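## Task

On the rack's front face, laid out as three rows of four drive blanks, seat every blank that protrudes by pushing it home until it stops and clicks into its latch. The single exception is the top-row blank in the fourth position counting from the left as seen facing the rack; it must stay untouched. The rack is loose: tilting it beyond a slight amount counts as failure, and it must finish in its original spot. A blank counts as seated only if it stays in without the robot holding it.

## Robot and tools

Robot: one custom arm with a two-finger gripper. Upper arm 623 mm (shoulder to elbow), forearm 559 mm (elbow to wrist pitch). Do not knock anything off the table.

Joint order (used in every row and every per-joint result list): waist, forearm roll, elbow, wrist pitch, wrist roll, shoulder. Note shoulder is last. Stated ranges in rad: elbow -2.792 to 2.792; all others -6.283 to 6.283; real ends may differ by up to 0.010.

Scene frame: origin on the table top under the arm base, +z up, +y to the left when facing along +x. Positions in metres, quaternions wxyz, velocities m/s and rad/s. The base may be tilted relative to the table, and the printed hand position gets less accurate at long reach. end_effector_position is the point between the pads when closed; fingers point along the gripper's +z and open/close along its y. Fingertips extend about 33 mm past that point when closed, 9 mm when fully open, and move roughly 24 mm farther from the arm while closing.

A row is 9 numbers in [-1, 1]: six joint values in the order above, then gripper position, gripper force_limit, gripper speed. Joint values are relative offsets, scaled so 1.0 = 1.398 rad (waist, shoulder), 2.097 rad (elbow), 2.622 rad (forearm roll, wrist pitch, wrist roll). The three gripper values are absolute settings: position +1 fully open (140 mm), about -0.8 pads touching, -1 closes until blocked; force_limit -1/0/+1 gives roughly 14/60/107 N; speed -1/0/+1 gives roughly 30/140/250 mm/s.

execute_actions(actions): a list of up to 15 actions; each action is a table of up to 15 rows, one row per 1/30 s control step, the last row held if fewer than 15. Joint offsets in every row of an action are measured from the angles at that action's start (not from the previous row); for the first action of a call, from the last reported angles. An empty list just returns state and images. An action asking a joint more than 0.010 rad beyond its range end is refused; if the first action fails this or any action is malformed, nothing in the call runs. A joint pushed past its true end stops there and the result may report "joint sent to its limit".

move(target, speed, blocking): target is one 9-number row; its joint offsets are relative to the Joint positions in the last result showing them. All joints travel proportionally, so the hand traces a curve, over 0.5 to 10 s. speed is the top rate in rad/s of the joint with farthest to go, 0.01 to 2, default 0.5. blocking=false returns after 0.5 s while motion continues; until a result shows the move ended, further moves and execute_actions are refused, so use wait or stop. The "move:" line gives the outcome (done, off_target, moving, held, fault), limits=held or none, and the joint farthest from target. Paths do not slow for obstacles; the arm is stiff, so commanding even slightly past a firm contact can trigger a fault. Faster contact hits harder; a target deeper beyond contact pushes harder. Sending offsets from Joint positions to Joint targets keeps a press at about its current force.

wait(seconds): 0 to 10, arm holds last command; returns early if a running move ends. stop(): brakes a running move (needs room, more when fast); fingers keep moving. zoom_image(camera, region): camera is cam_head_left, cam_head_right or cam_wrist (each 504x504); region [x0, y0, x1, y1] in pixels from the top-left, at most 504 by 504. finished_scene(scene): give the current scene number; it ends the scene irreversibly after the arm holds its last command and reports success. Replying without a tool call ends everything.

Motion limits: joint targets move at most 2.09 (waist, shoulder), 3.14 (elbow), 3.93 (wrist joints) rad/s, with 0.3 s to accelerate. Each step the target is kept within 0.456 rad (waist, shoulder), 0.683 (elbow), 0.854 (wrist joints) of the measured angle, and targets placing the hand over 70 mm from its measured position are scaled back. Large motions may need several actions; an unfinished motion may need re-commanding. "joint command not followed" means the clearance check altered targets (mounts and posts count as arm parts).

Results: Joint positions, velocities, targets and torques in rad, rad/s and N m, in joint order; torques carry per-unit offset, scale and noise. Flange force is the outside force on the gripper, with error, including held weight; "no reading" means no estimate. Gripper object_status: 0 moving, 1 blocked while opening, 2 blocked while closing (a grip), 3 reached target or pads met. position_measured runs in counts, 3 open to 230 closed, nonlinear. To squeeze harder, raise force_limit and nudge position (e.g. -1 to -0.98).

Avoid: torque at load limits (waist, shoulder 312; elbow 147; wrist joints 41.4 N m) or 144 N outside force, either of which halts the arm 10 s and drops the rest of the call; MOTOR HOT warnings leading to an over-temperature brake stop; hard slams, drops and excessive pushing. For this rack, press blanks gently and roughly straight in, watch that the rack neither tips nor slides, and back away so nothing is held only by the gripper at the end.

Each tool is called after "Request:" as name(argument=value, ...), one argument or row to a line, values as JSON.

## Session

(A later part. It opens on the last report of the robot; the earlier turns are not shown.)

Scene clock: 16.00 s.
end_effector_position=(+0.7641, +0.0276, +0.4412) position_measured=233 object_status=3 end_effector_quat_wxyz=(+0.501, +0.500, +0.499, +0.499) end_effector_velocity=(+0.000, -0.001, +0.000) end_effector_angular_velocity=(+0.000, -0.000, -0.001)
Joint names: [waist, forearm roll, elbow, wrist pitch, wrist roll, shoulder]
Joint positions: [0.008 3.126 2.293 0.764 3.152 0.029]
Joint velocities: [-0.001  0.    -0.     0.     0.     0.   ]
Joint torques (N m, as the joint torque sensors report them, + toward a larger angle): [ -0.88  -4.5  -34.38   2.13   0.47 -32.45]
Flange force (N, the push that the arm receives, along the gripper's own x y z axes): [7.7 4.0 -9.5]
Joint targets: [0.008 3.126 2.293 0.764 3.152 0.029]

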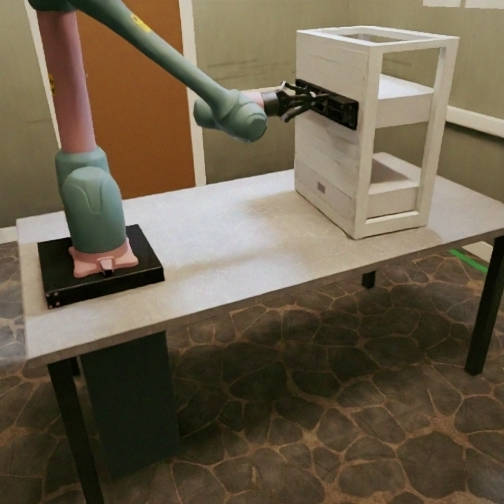

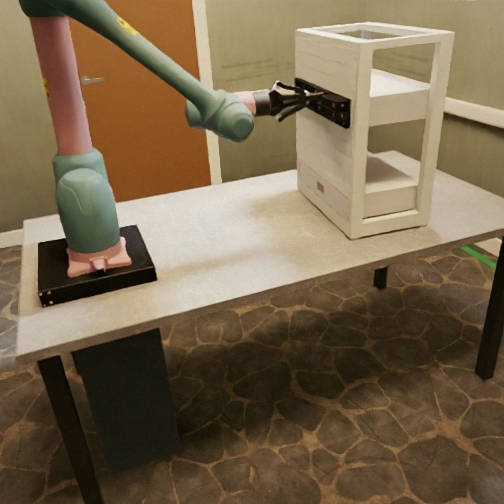

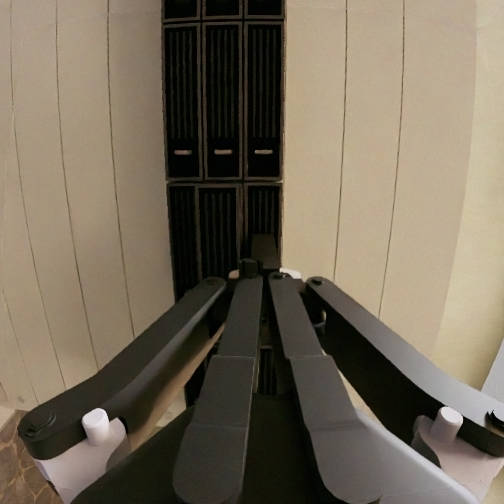

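Request:
execute_actions(
  actions=[
    [[0,0,-0.00016,0,0,0.00022,-1,0,1],[0,0,-0.00031,0,0,0.00045,-1,0,1],[0,0,-0.00047,0,0,0.00067,-1,0,1],[0,0,-0.00062,0,0,0.00089,-1,0,1],[0,0,-0.00078,-0.00003,0,0.00112,-1,0,1]],
  ],
)

Request:
zoom_image(
  camera="cam_wrist",
  region=[230, 160, 300, 200],
)

Scene clock: 16.67 s.
end_effector_position=(+0.7651, +0.0276, +0.4411) position_measured=233 object_status=3 end_effector_quat_wxyz=(+0.501, +0.500, +0.499, +0.499) end_effector_velocity=(-0.000, +0.000, -0.001) end_effector_angular_velocity=(+0.001, +0.002, -0.000)
Joint names: [waist, forearm roll, elbow, wrist pitch, wrist roll, shoulder]
Joint positions: [0.008 3.126 2.292 0.764 3.152 0.03 ]
Joint velocities: [ 0.001  0.002  0.001 -0.     0.     0.001]
Joint torques (N m, as the joint torque sensors report them, + toward a larger angle): [  0.77  -4.8  -35.88   1.51   0.05 -32.27]
Flange force (N, the push that the arm receives, along the gripper's own x y z axes): [3.9 1.5 -12.7]
Joint targets: [0.008 3.126 2.292 0.764 3.152 0.030]

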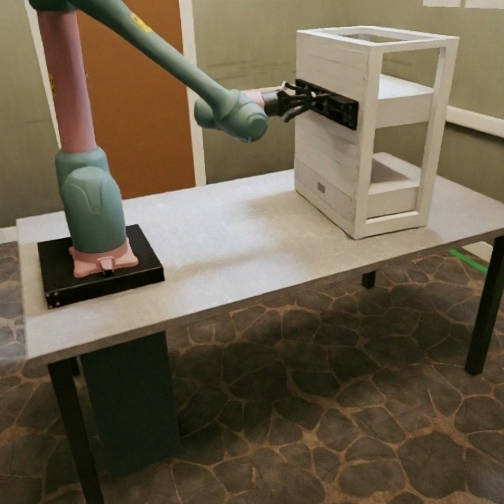

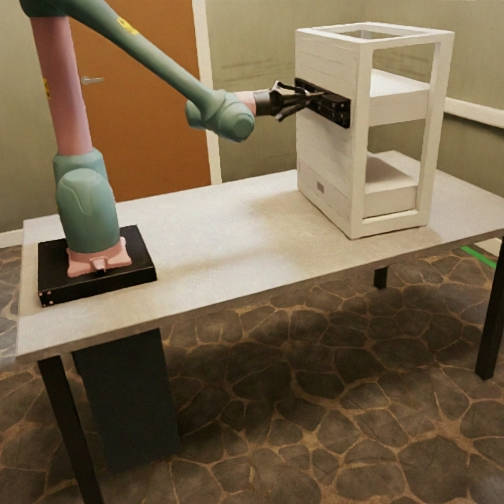

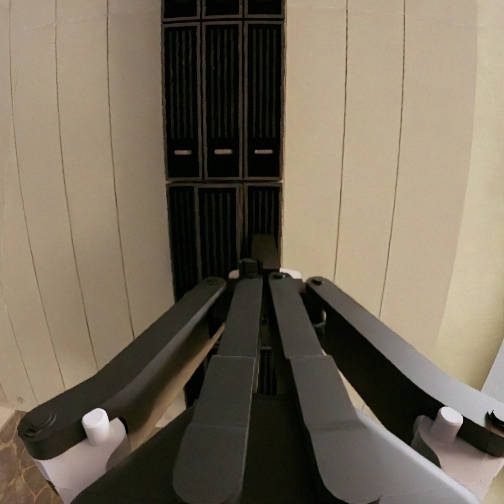

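Region (230, 160, 300, 200) of cam_wrist's 504x504 image, scaled by 7.200, with more detail than that image has; it fills the top 288 rows of this view, and the rest is white.

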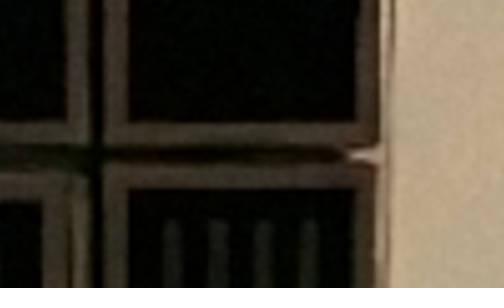

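Request:
execute_actions(
  actions=[
    [[0,0,-0.00011,0,0,0.00016,-1,0,1],[0,0,-0.00022,0,0,0.00031,-1,0,1],[0,0,-0.00033,0,0,0.00047,-1,0,1],[0,0,-0.00044,0,0,0.00062,-1,0,1],[0,0,-0.00055,-0.00002,0,0.00078,-1,0,1]],
  ],
)

Request:
zoom_image(
  camera="cam_wrist",
  region=[230, 160, 300, 200],
)

Scene clock: 17.33 s.
end_effector_position=(+0.7658, +0.0276, +0.4411) position_measured=233 object_status=3 end_effector_quat_wxyz=(+0.501, +0.500, +0.499, +0.499) end_effector_velocity=(+0.000, -0.001, -0.000) end_effector_angular_velocity=(+0.000, +0.001, -0.001)
Joint names: [waist, forearm roll, elbow, wrist pitch, wrist roll, shoulder]
Joint positions: [0.008 3.126 2.291 0.764 3.152 0.031]
Joint velocities: [-0.001  0.    -0.    -0.001  0.     0.   ]
Joint torques (N m, as the joint torque sensors report them, + toward a larger angle): [  4.38  -4.26 -42.62  -0.3    0.37 -18.89]
Flange force (N, the push that the arm receives, along the gripper's own x y z axes): [-8.2 11.3 -44.8]
Joint targets: [0.008 3.126 2.291 0.764 3.152 0.031]

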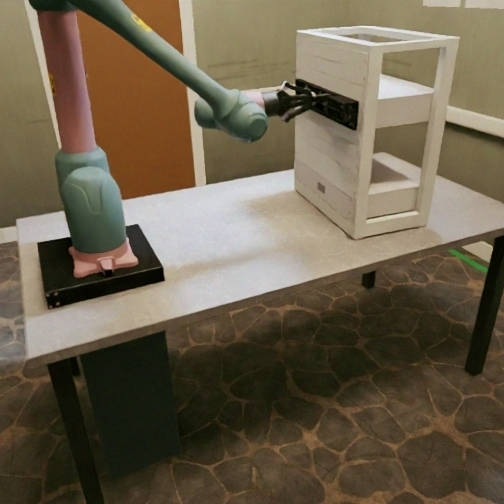

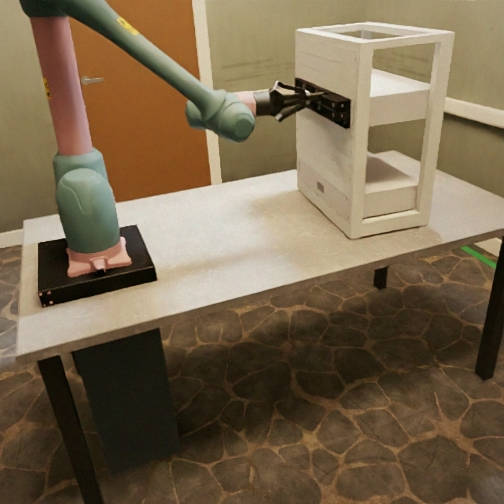

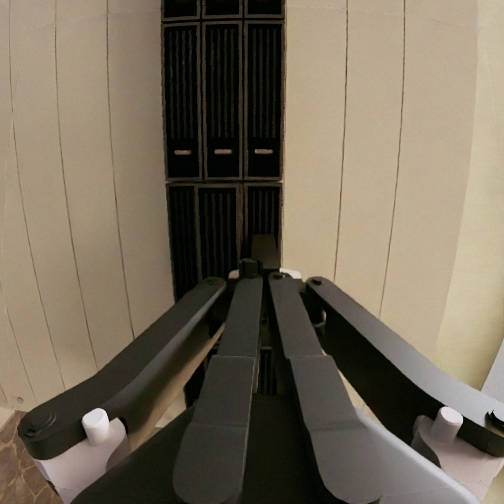

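Region (230, 160, 300, 200) of cam_wrist's 504x504 image, scaled by 7.200, with more detail than that image has; it fills the top 288 rows of this view, and the rest is white.

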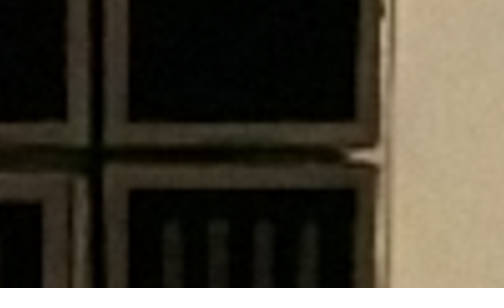

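Request:
move(
  target=[0.0008, -0.0004, 0.03525, 0.0003, 0.0003, -0.05228, -1, 0, 1],
  speed=0.2,
)

Request:
zoom_image(
  camera="cam_wrist",
  region=[170, 120, 330, 290],
)

Request:
zoom_image(
  camera="cam_head_left",
  region=[260, 60, 380, 150],
)

Scene clock: 18.37 s.
end_effector_position=(+0.7199, +0.0293, +0.4411) position_measured=233 object_status=3 end_effector_quat_wxyz=(+0.501, +0.500, +0.500, +0.499) end_effector_velocity=(+0.000, -0.001, +0.000) end_effector_angular_velocity=(+0.001, -0.000, -0.001)
Joint names: [waist, forearm roll, elbow, wrist pitch, wrist roll, shoulder]
Joint positions: [ 0.009  3.125  2.365  0.765  3.153 -0.042]
Joint velocities: [-0.     0.001 -0.    -0.     0.     0.   ]
Joint torques (N m, as the joint torque sensors report them, + toward a larger angle): [ -2.12  -3.78 -31.87   2.33   0.66 -27.79]
Flange force (N, the push that the arm receives, along the gripper's own x y z axes): [10.5 3.1 -1.3]
Joint targets: [0.009 3.125 2.365 0.765 3.153 -0.042]
move: done; limits=none; farthest joint: the waist, 0.000 radians from its target (0.001 radians at the start)

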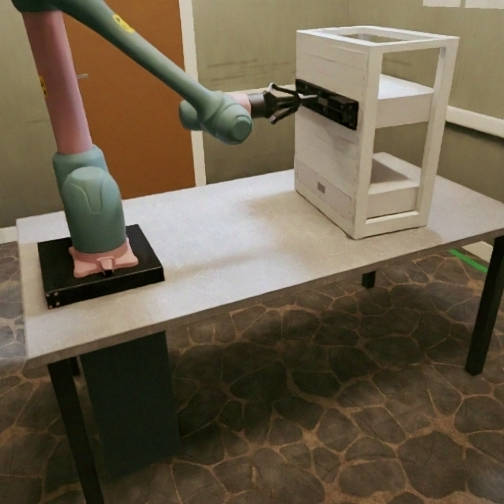

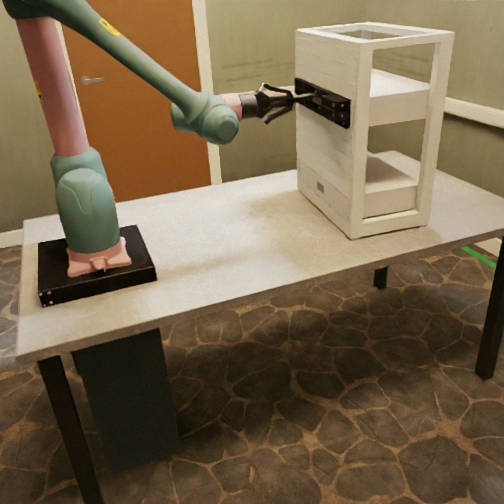

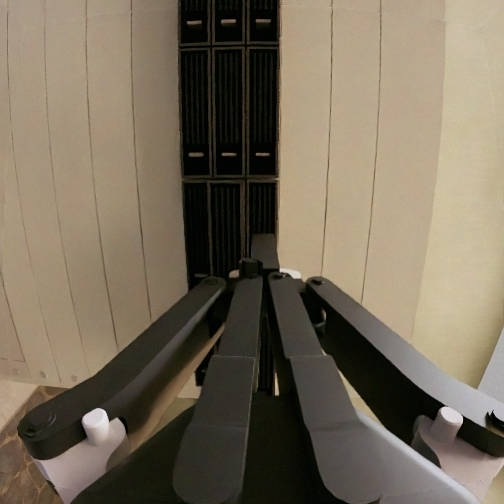

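Region (170, 120, 330, 290) of cam_wrist's 504x504 image, scaled by 2.965, with more detail than that image has; it fills the left 474 columns of this view, and the rest is white.

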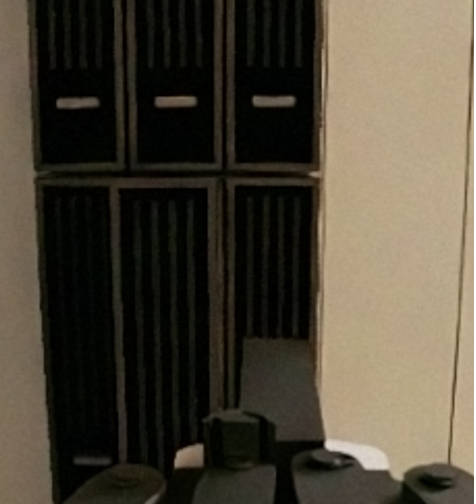

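Region (260, 60, 380, 150) of cam_head_left's 504x504 image, scaled by 4.200, with more detail than that image has; it fills the top 378 rows of this view, and the rest is white.

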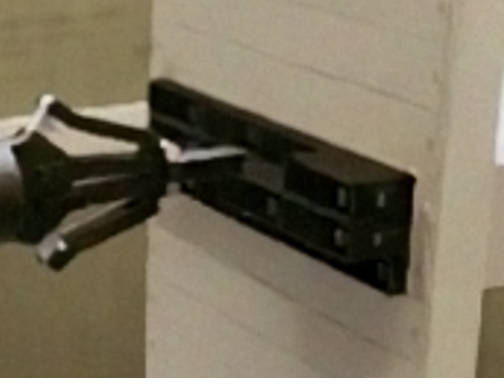

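Request:
move(
  target=[0.0, 0.00043, 0.01229, 0.02761, -0.00062, 0.03335, -1, 0, 1],
  speed=0.25,
)

Request:
zoom_image(
  camera="cam_wrist",
  region=[170, 120, 330, 290],
)

Scene clock: 20.10 s.
end_effector_position=(+0.7199, +0.0293, +0.4131) position_measured=233 object_status=3 end_effector_quat_wxyz=(+0.501, +0.500, +0.500, +0.499) end_effector_velocity=(+0.000, -0.001, -0.000) end_effector_angular_velocity=(+0.001, +0.000, -0.002)
Joint names: [waist, forearm roll, elbow, wrist pitch, wrist roll, shoulder]
Joint positions: [0.009 3.126 2.39  0.837 3.151 0.005]
Joint velocities: [-0.001  0.001 -0.    -0.     0.     0.   ]
Joint torques (N m, as the joint torque sensors report them, + toward a larger angle): [ -2.79  -3.45 -29.89   1.85  -0.01 -31.71]
Flange force (N, the push that the arm receives, along the gripper's own x y z axes): [9.8 -0.2 0.3]
Joint targets: [0.009 3.126 2.390 0.837 3.151 0.005]
move: done; limits=none; farthest joint: the elbow, 0.001 radians from its target (0.026 radians at the start)

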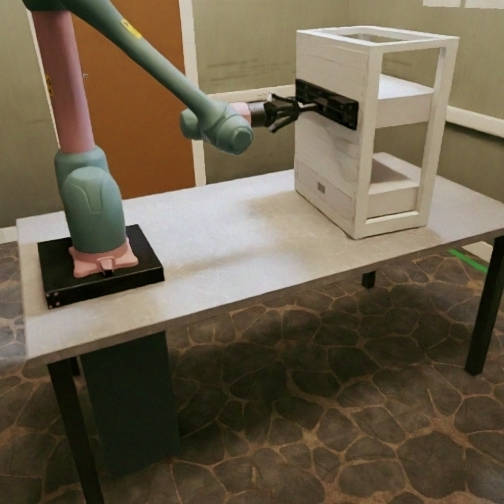

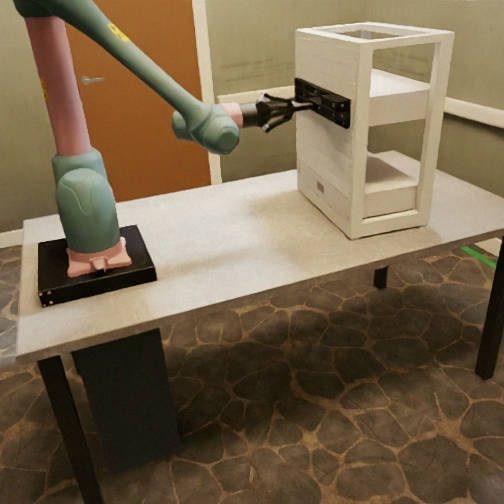

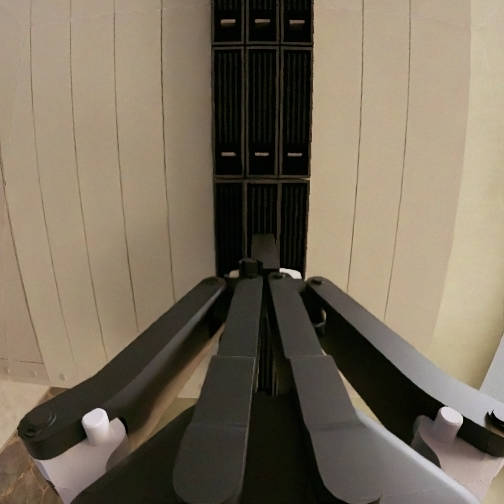

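Region (170, 120, 330, 290) of cam_wrist's 504x504 image, scaled by 2.965, with more detail than that image has; it fills the left 474 columns of this view, and the rest is white.

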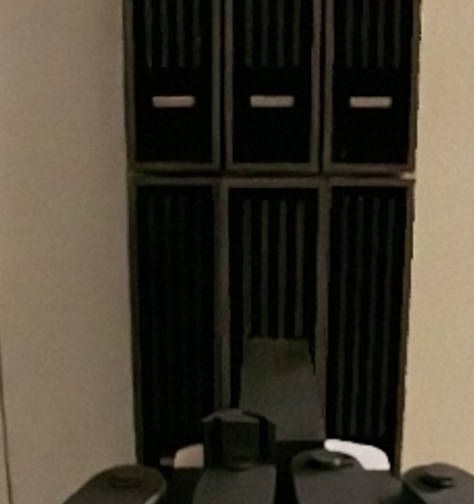

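Request:
move(
  target=[-0.0008, 0.0004, -0.03458, -0.0018, -0.0003, 0.04851, -1, 0, 1],
  speed=0.08,
)

Scene clock: 21.57 s.
end_effector_position=(+0.7641, +0.0276, +0.4128) position_measured=233 object_status=3 end_effector_quat_wxyz=(+0.502, +0.500, +0.499, +0.499) end_effector_velocity=(-0.000, -0.000, -0.000) end_effector_angular_velocity=(+0.000, +0.001, -0.000)
Joint names: [waist, forearm roll, elbow, wrist pitch, wrist roll, shoulder]
Joint positions: [0.008 3.127 2.318 0.832 3.15  0.073]
Joint velocities: [-0.     0.     0.    -0.001  0.    -0.   ]
Joint torques (N m, as the joint torque sensors report them, + toward a larger angle): [ -2.76  -4.48 -29.58   0.75   0.4  -32.04]
Flange force (N, the push that the arm receives, along the gripper's own x y z axes): [12.1 8.3 -9.1]
Joint targets: [0.008 3.127 2.318 0.832 3.150 0.073]
move: done; limits=none; farthest joint: the waist, 0.000 radians from its target (0.001 radians at the start)

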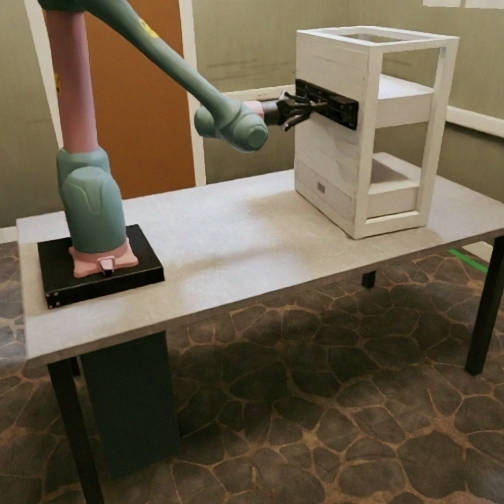

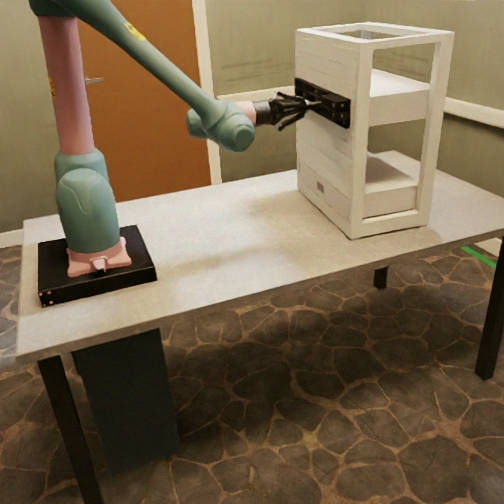

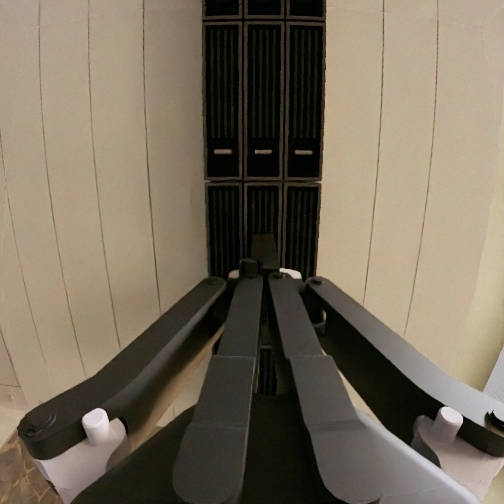

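Request:
execute_actions(
  actions=[
    [[0,0,-0.00015,0,0,0.00019,-1,0,1],[0,0,-0.00029,-0.00003,0,0.00039,-1,0,1],[0,0,-0.00044,-0.00004,0,0.00058,-1,0,1],[0,0,-0.00059,-0.00006,0,0.00077,-1,0,1],[0,0,-0.00073,-0.00007,0,0.00097,-1,0,1],[0,0,-0.00088,-0.00009,0,0.00116,-1,0,1]],
  ],
)

Scene clock: 22.27 s.
end_effector_position=(+0.7652, +0.0276, +0.4127) position_measured=233 object_status=3 end_effector_quat_wxyz=(+0.502, +0.500, +0.499, +0.499) end_effector_velocity=(-0.000, -0.001, +0.000) end_effector_angular_velocity=(+0.000, -0.001, -0.001)
Joint names: [waist, forearm roll, elbow, wrist pitch, wrist roll, shoulder]
Joint positions: [0.008 3.127 2.316 0.832 3.15  0.074]
Joint velocities: [-0.     0.001  0.     0.001 -0.    -0.   ]
Joint torques (N m, as the joint torque sensors report them, + toward a larger angle): [  0.7   -4.75 -34.48   0.12   0.59 -30.34]
Flange force (N, the push that the arm receives, along the gripper's own x y z axes): [4.5 6.1 -20.6]
Joint targets: [0.008 3.127 2.316 0.832 3.150 0.074]

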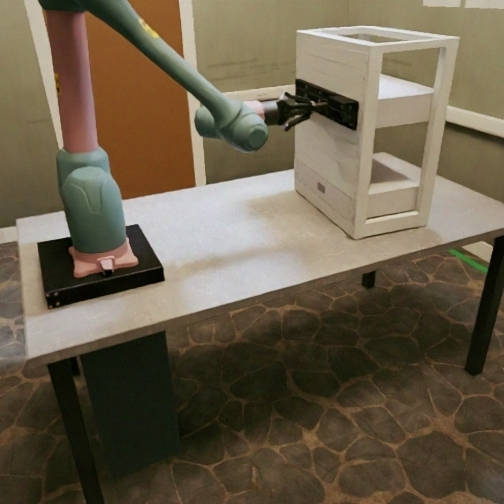

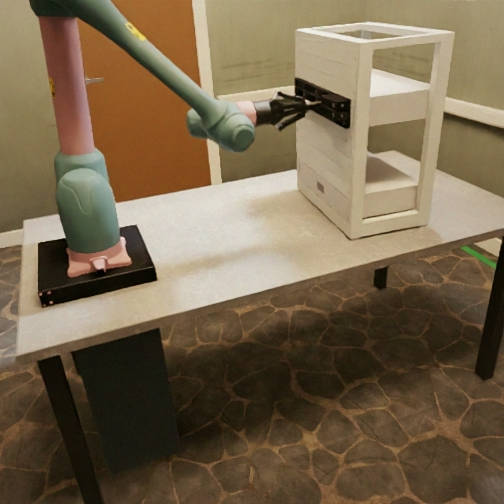

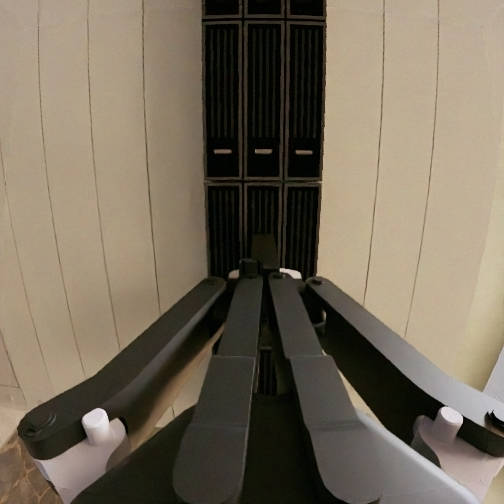

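Request:
execute_actions(
  actions=[],
)

Request:
zoom_image(
  camera="cam_wrist",
  region=[190, 140, 340, 260],
)

Scene clock: 24.23 s.
end_effector_position=(+0.7652, +0.0276, +0.4128) position_measured=233 object_status=3 end_effector_quat_wxyz=(+0.502, +0.500, +0.499, +0.499) end_effector_velocity=(+0.000, -0.001, +0.000) end_effector_angular_velocity=(+0.000, -0.001, -0.001)
Joint names: [waist, forearm roll, elbow, wrist pitch, wrist roll, shoulder]
Joint positions: [0.008 3.127 2.316 0.832 3.15  0.074]
Joint velocities: [-0.001  0.    -0.     0.     0.     0.   ]
Joint torques (N m, as the joint torque sensors report them, + toward a larger angle): [ -1.35  -3.98 -33.12   0.36   0.04 -27.19]
Flange force (N, the push that the arm receives, along the gripper's own x y z axes): [5.5 12.6 -22.8]
Joint targets: [0.008 3.127 2.316 0.832 3.150 0.074]

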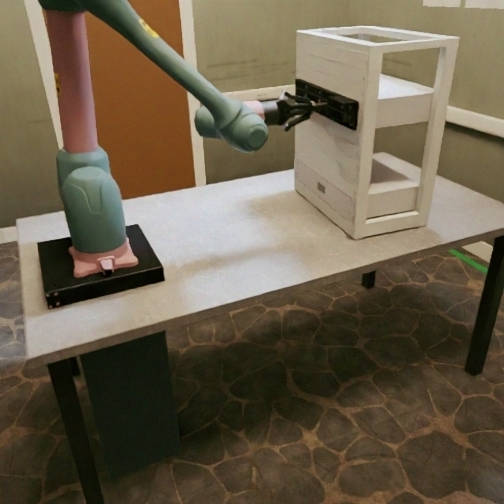

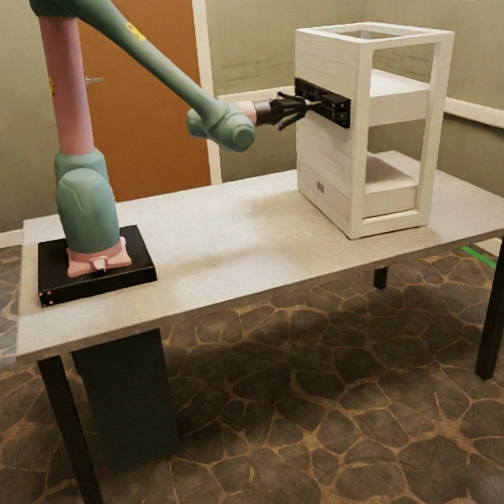

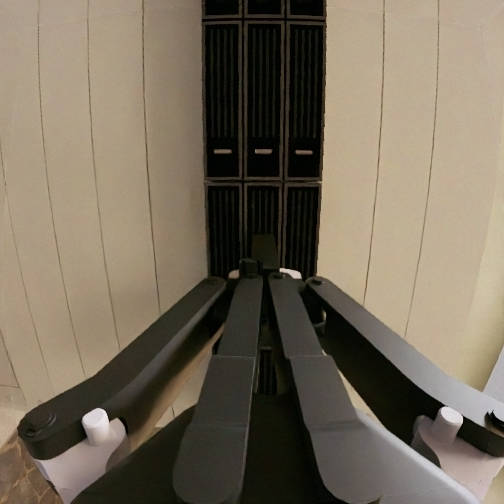

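Region (190, 140, 340, 260) of cam_wrist's 504x504 image, scaled by 3.360, with more detail than that image has; it fills the top 403 rows of this view, and the rest is white.

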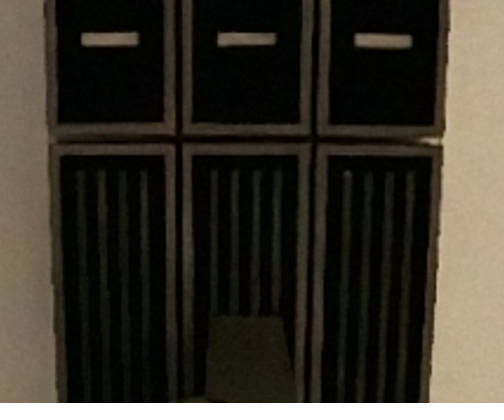

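Request:
execute_actions(
  actions=[
    [[0,0,-0.00008,0,0,0.0001,-1,0,1],[0,0,-0.00016,0,0,0.00021,-1,0,1],[0,0,-0.00024,-0.00002,0,0.00032,-1,0,1]],
  ],
)

Scene clock: 24.97 s.
end_effector_position=(+0.7655, +0.0276, +0.4128) position_measured=233 object_status=3 end_effector_quat_wxyz=(+0.502, +0.500, +0.499, +0.499) end_effector_velocity=(-0.000, +0.001, -0.000) end_effector_angular_velocity=(-0.001, +0.000, +0.001)
Joint names: [waist, forearm roll, elbow, wrist pitch, wrist roll, shoulder]
Joint positions: [0.008 3.127 2.315 0.832 3.15  0.075]
Joint velocities: [ 0.001 -0.001  0.     0.    -0.     0.   ]
Joint torques (N m, as the joint torque sensors report them, + toward a larger angle): [  2.02  -4.94 -35.91  -1.12   0.15 -22.82]
Flange force (N, the push that the arm receives, along the gripper's own x y z axes): [0.4 13.9 -34.4]
Joint targets: [0.008 3.127 2.315 0.832 3.150 0.075]

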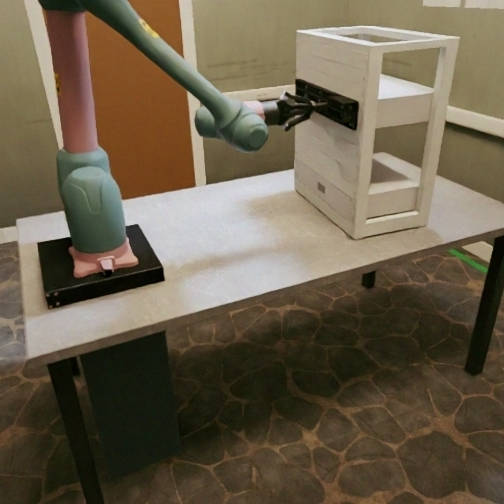

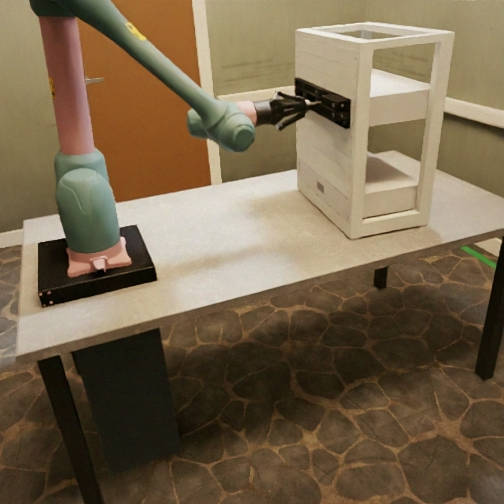

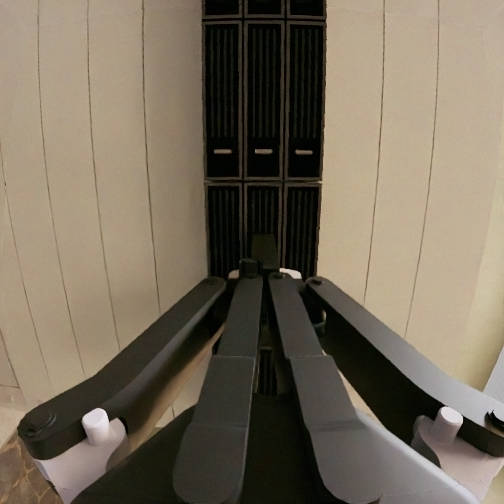

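Hard stop confirmed. Retracting diagonally.

Request:
move(
  target=[-0.05666, -0.04149, 0.04296, 0.00383, 0.0281, -0.05997, -1, 0, 1],
  speed=0.3,
)

Scene clock: 25.83 s.
end_effector_position=(+0.7119, -0.0007, +0.4127) position_measured=233 object_status=3 end_effector_quat_wxyz=(+0.501, +0.500, +0.500, +0.499) end_effector_velocity=(-0.000, -0.000, -0.000) end_effector_angular_velocity=(+0.000, +0.001, -0.001)
Joint names: [waist, forearm roll, elbow, wrist pitch, wrist roll, shoulder]
Joint positions: [-0.071  3.018  2.405  0.842  3.224 -0.009]
Joint velocities: [-0.001  0.     0.    -0.001  0.     0.   ]
Joint torques (N m, as the joint torque sensors report them, + toward a larger angle): [ -1.65  -2.99 -30.01   1.93   0.21 -27.45]
Flange force (N, the push that the arm receives, along the gripper's own x y z axes): [6.3 5.5 -3.8]
Joint targets: [-0.071 3.018 2.406 0.842 3.224 -0.009]
move: done; limits=none; farthest joint: the waist, 0.000 radians from its target (0.079 radians at the start)

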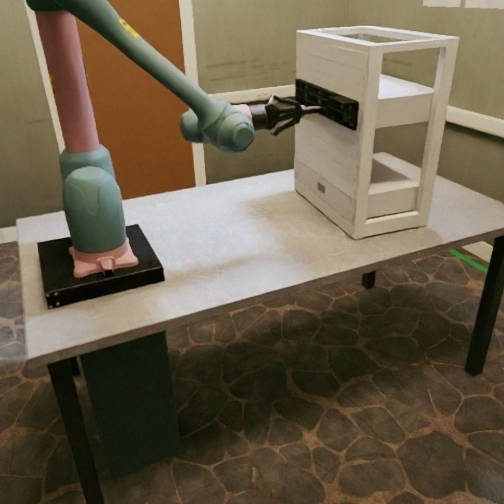

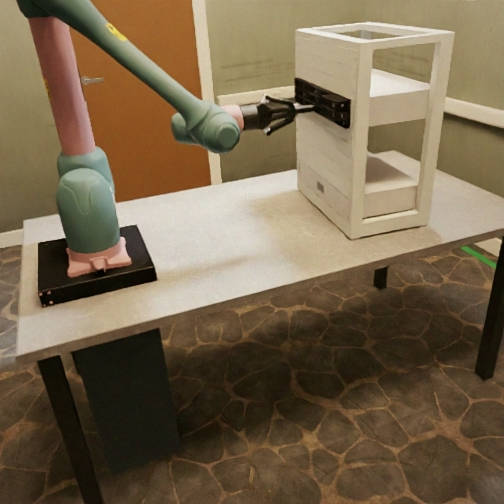

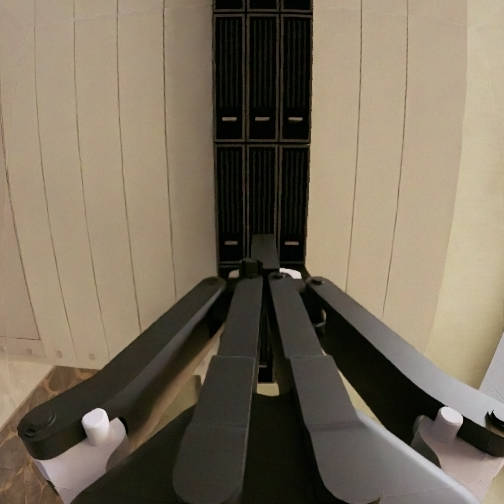

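Request:
zoom_image(
  camera="cam_head_left",
  region=[260, 60, 380, 150],
)

Request:
zoom_image(
  camera="cam_wrist",
  region=[190, 100, 350, 290],
)

Region (260, 60, 380, 150) of cam_head_left's 504x504 image, scaled by 4.200, with more detail than that image has; it fills the top 378 rows of this view, and the rest is white.

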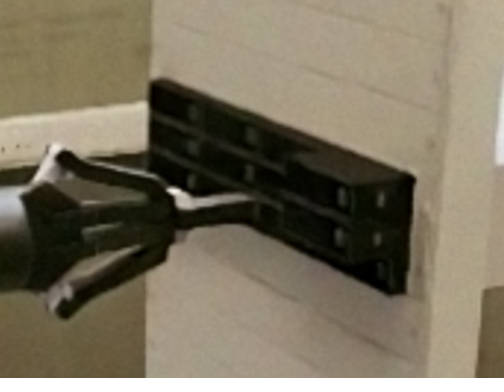

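Region (190, 100, 350, 290) of cam_wrist's 504x504 image, scaled by 2.653, with more detail than that image has; it fills the left 424 columns of this view, and the rest is white.

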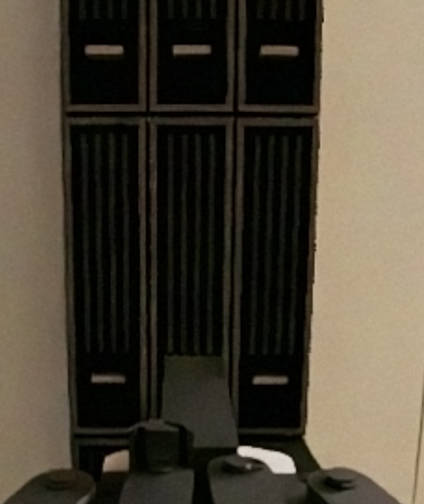

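Request:
move(
  target=[-0.11334, -0.07927, -0.0037, 0.00925, 0.05291, 0.00556, -1, 0, 1],
  speed=0.45,
)

Request:
zoom_image(
  camera="cam_wrist",
  region=[170, 120, 330, 290],
)

Request:
zoom_image(
  camera="cam_head_left",
  region=[260, 60, 380, 150],
)

Scene clock: 27.23 s.
end_effector_position=(+0.7118, -0.0611, +0.4128) position_measured=233 object_status=3 end_effector_quat_wxyz=(+0.501, +0.500, +0.500, +0.499) end_effector_velocity=(+0.000, -0.001, +0.000) end_effector_angular_velocity=(-0.000, +0.000, -0.001)
Joint names: [waist, forearm roll, elbow, wrist pitch, wrist roll, shoulder]
Joint positions: [-0.23   2.811  2.398  0.866  3.363 -0.001]
Joint velocities: [-0.001  0.    -0.001 -0.001 -0.    -0.001]
Joint torques (N m, as the joint torque sensors report them, + toward a larger angle): [ -3.76  -2.54 -27.34   1.92  -0.28 -30.77]
Flange force (N, the push that the arm receives, along the gripper's own x y z axes): [9.3 5.5 6.3]
Joint targets: [-0.230 2.811 2.398 0.866 3.363 -0.001]
move: done; limits=none; farthest joint: the waist, 0.000 radians from its target (0.158 radians at the start)

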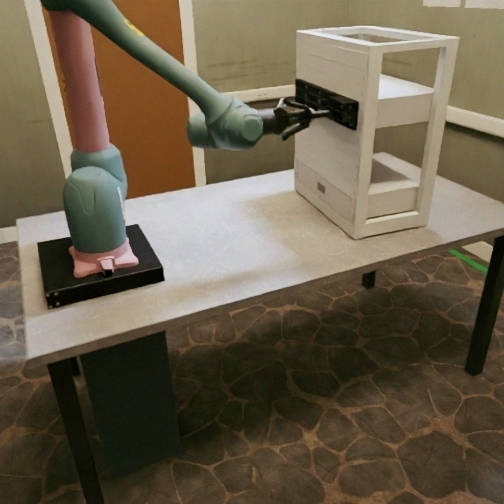

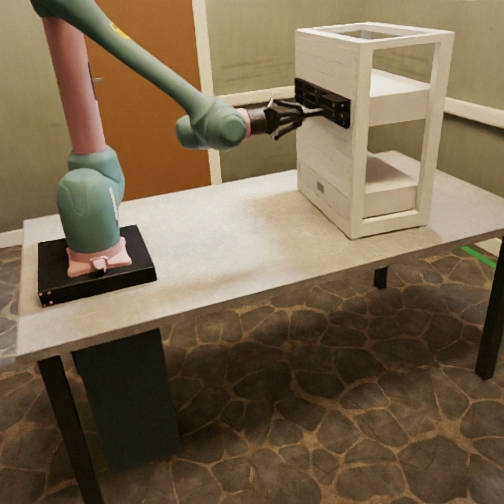

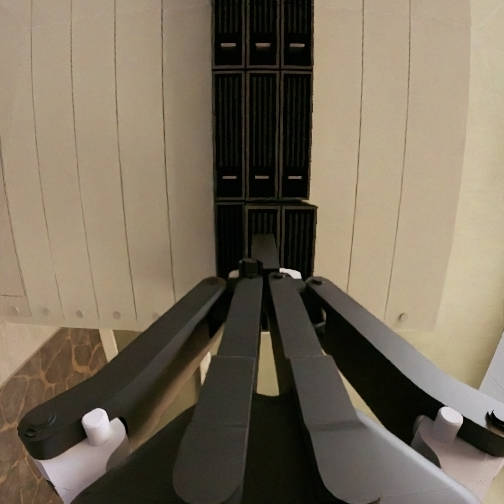

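Region (170, 120, 330, 290) of cam_wrist's 504x504 image, scaled by 2.965, with more detail than that image has; it fills the left 474 columns of this view, and the rest is white.

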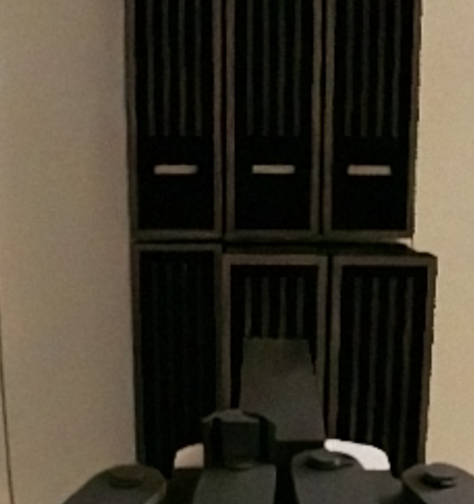

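Region (260, 60, 380, 150) of cam_head_left's 504x504 image, scaled by 4.200, with more detail than that image has; it fills the top 378 rows of this view, and the rest is white.

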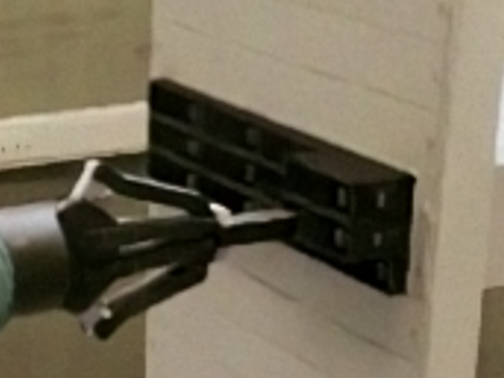

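Request:
move(
  target=[0.01541, 0.01029, -0.0349, -0.00275, -0.00654, 0.05037, -1, 0, 1],
  speed=0.08,
)

Request:
zoom_image(
  camera="cam_wrist",
  region=[190, 150, 350, 290],
)

Request:
zoom_image(
  camera="cam_head_left",
  region=[280, 60, 380, 150],
)

Scene clock: 29.13 s.
end_effector_position=(+0.7568, -0.0632, +0.4118) position_measured=233 object_status=3 end_effector_quat_wxyz=(+0.501, +0.500, +0.500, +0.499) end_effector_velocity=(+0.000, -0.001, +0.000) end_effector_angular_velocity=(+0.000, -0.000, -0.001)
Joint names: [waist, forearm roll, elbow, wrist pitch, wrist roll, shoulder]
Joint positions: [-0.208  2.838  2.325  0.859  3.345  0.069]
Joint velocities: [-0.     0.001 -0.    -0.    -0.     0.   ]
Joint torques (N m, as the joint torque sensors report them, + toward a larger angle): [ -0.66  -3.56 -31.4    0.97   0.51 -32.33]
Flange force (N, the push that the arm receives, along the gripper's own x y z axes): [7.2 7.5 -9.8]
Joint targets: [-0.208 2.838 2.325 0.859 3.345 0.069]
move: done; limits=none; farthest joint: the waist, 0.000 radians from its target (0.021 radians at the start)

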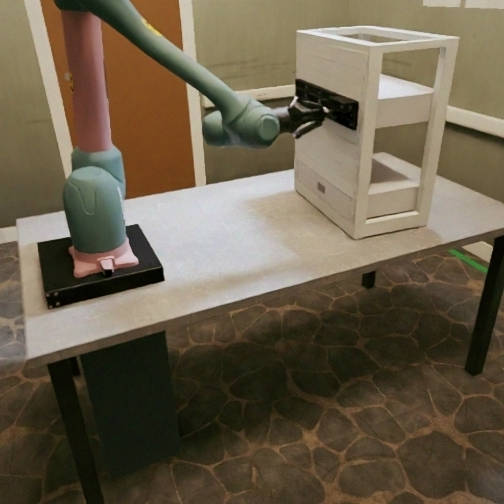

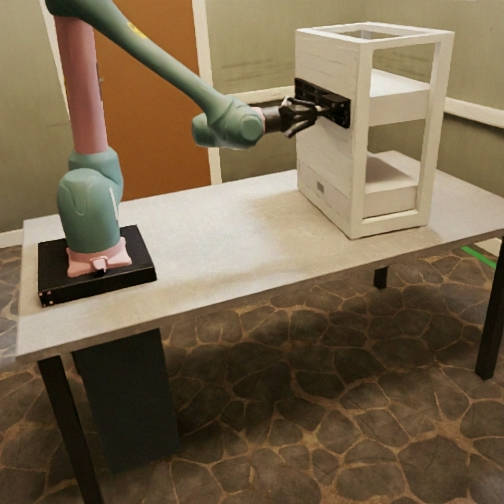

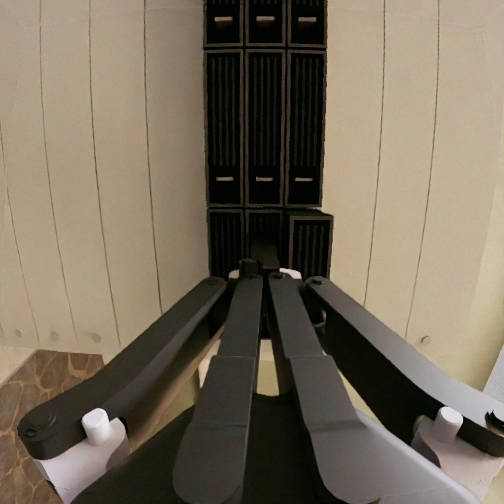

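Region (190, 150, 350, 290) of cam_wrist's 504x504 image, scaled by 3.150, with more detail than that image has; it fills the top 441 rows of this view, and the rest is white.

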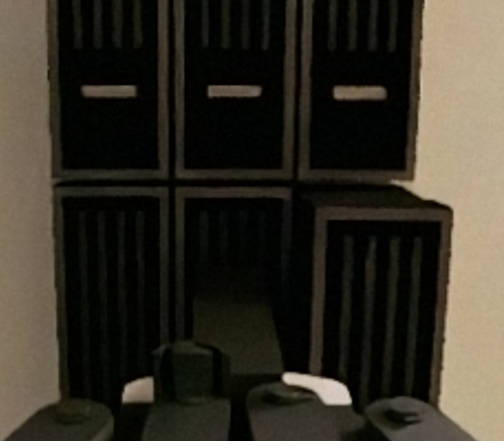

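Region (280, 60, 380, 150) of cam_head_left's 504x504 image, scaled by 5.040, with more detail than that image has; it fills the top 454 rows of this view, and the rest is white.

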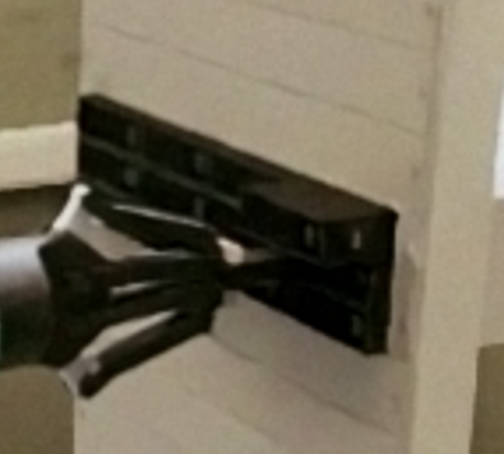

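Request:
execute_actions(
  actions=[
    [[0.00007,0.00005,-0.0002,-0.00002,-0.00003,0.00026,-1,0,1],[0.00014,0.0001,-0.0004,-0.00005,-0.00006,0.00053,-1,0,1],[0.00021,0.00014,-0.0006,-0.00007,-0.00009,0.00079,-1,0,1],[0.00028,0.00019,-0.0008,-0.0001,-0.00012,0.00106,-1,0,1],[0.00036,0.00024,-0.001,-0.00012,-0.00015,0.00132,-1,0,1],[0.00043,0.00029,-0.0012,-0.00015,-0.00018,0.00159,-1,0,1]],
  ],
)

Scene clock: 29.93 s.
end_effector_position=(+0.7583, -0.0633, +0.4118) position_measured=233 object_status=3 end_effector_quat_wxyz=(+0.501, +0.500, +0.500, +0.499) end_effector_velocity=(+0.000, +0.001, +0.001) end_effector_angular_velocity=(+0.000, -0.001, +0.001)
Joint names: [waist, forearm roll, elbow, wrist pitch, wrist roll, shoulder]
Joint positions: [-0.208  2.838  2.322  0.859  3.345  0.071]
Joint velocities: [ 0.002  0.001 -0.     0.001 -0.     0.   ]
Joint torques (N m, as the joint torque sensors report them, + toward a larger angle): [  2.53  -4.1  -39.89  -1.36   0.79 -20.96]
Flange force (N, the push that the arm receives, along the gripper's own x y z axes): [6.0 13.7 -43.0]
Joint targets: [-0.208 2.838 2.322 0.859 3.345 0.071]

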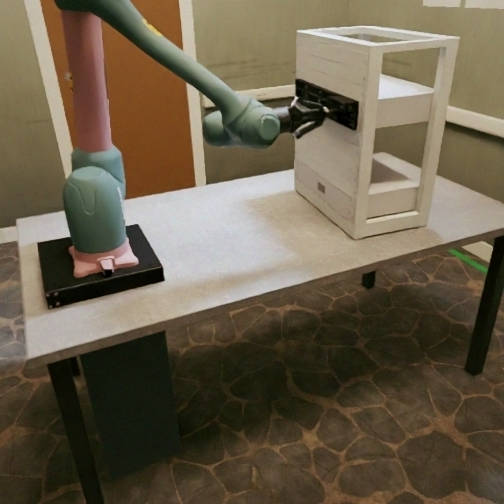

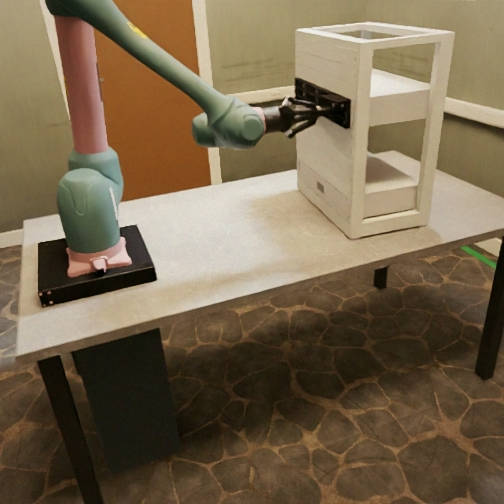

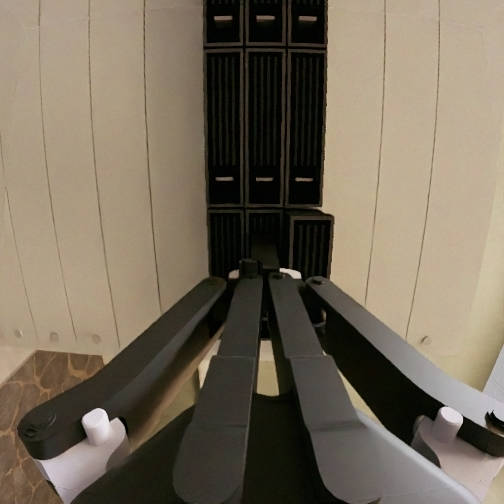

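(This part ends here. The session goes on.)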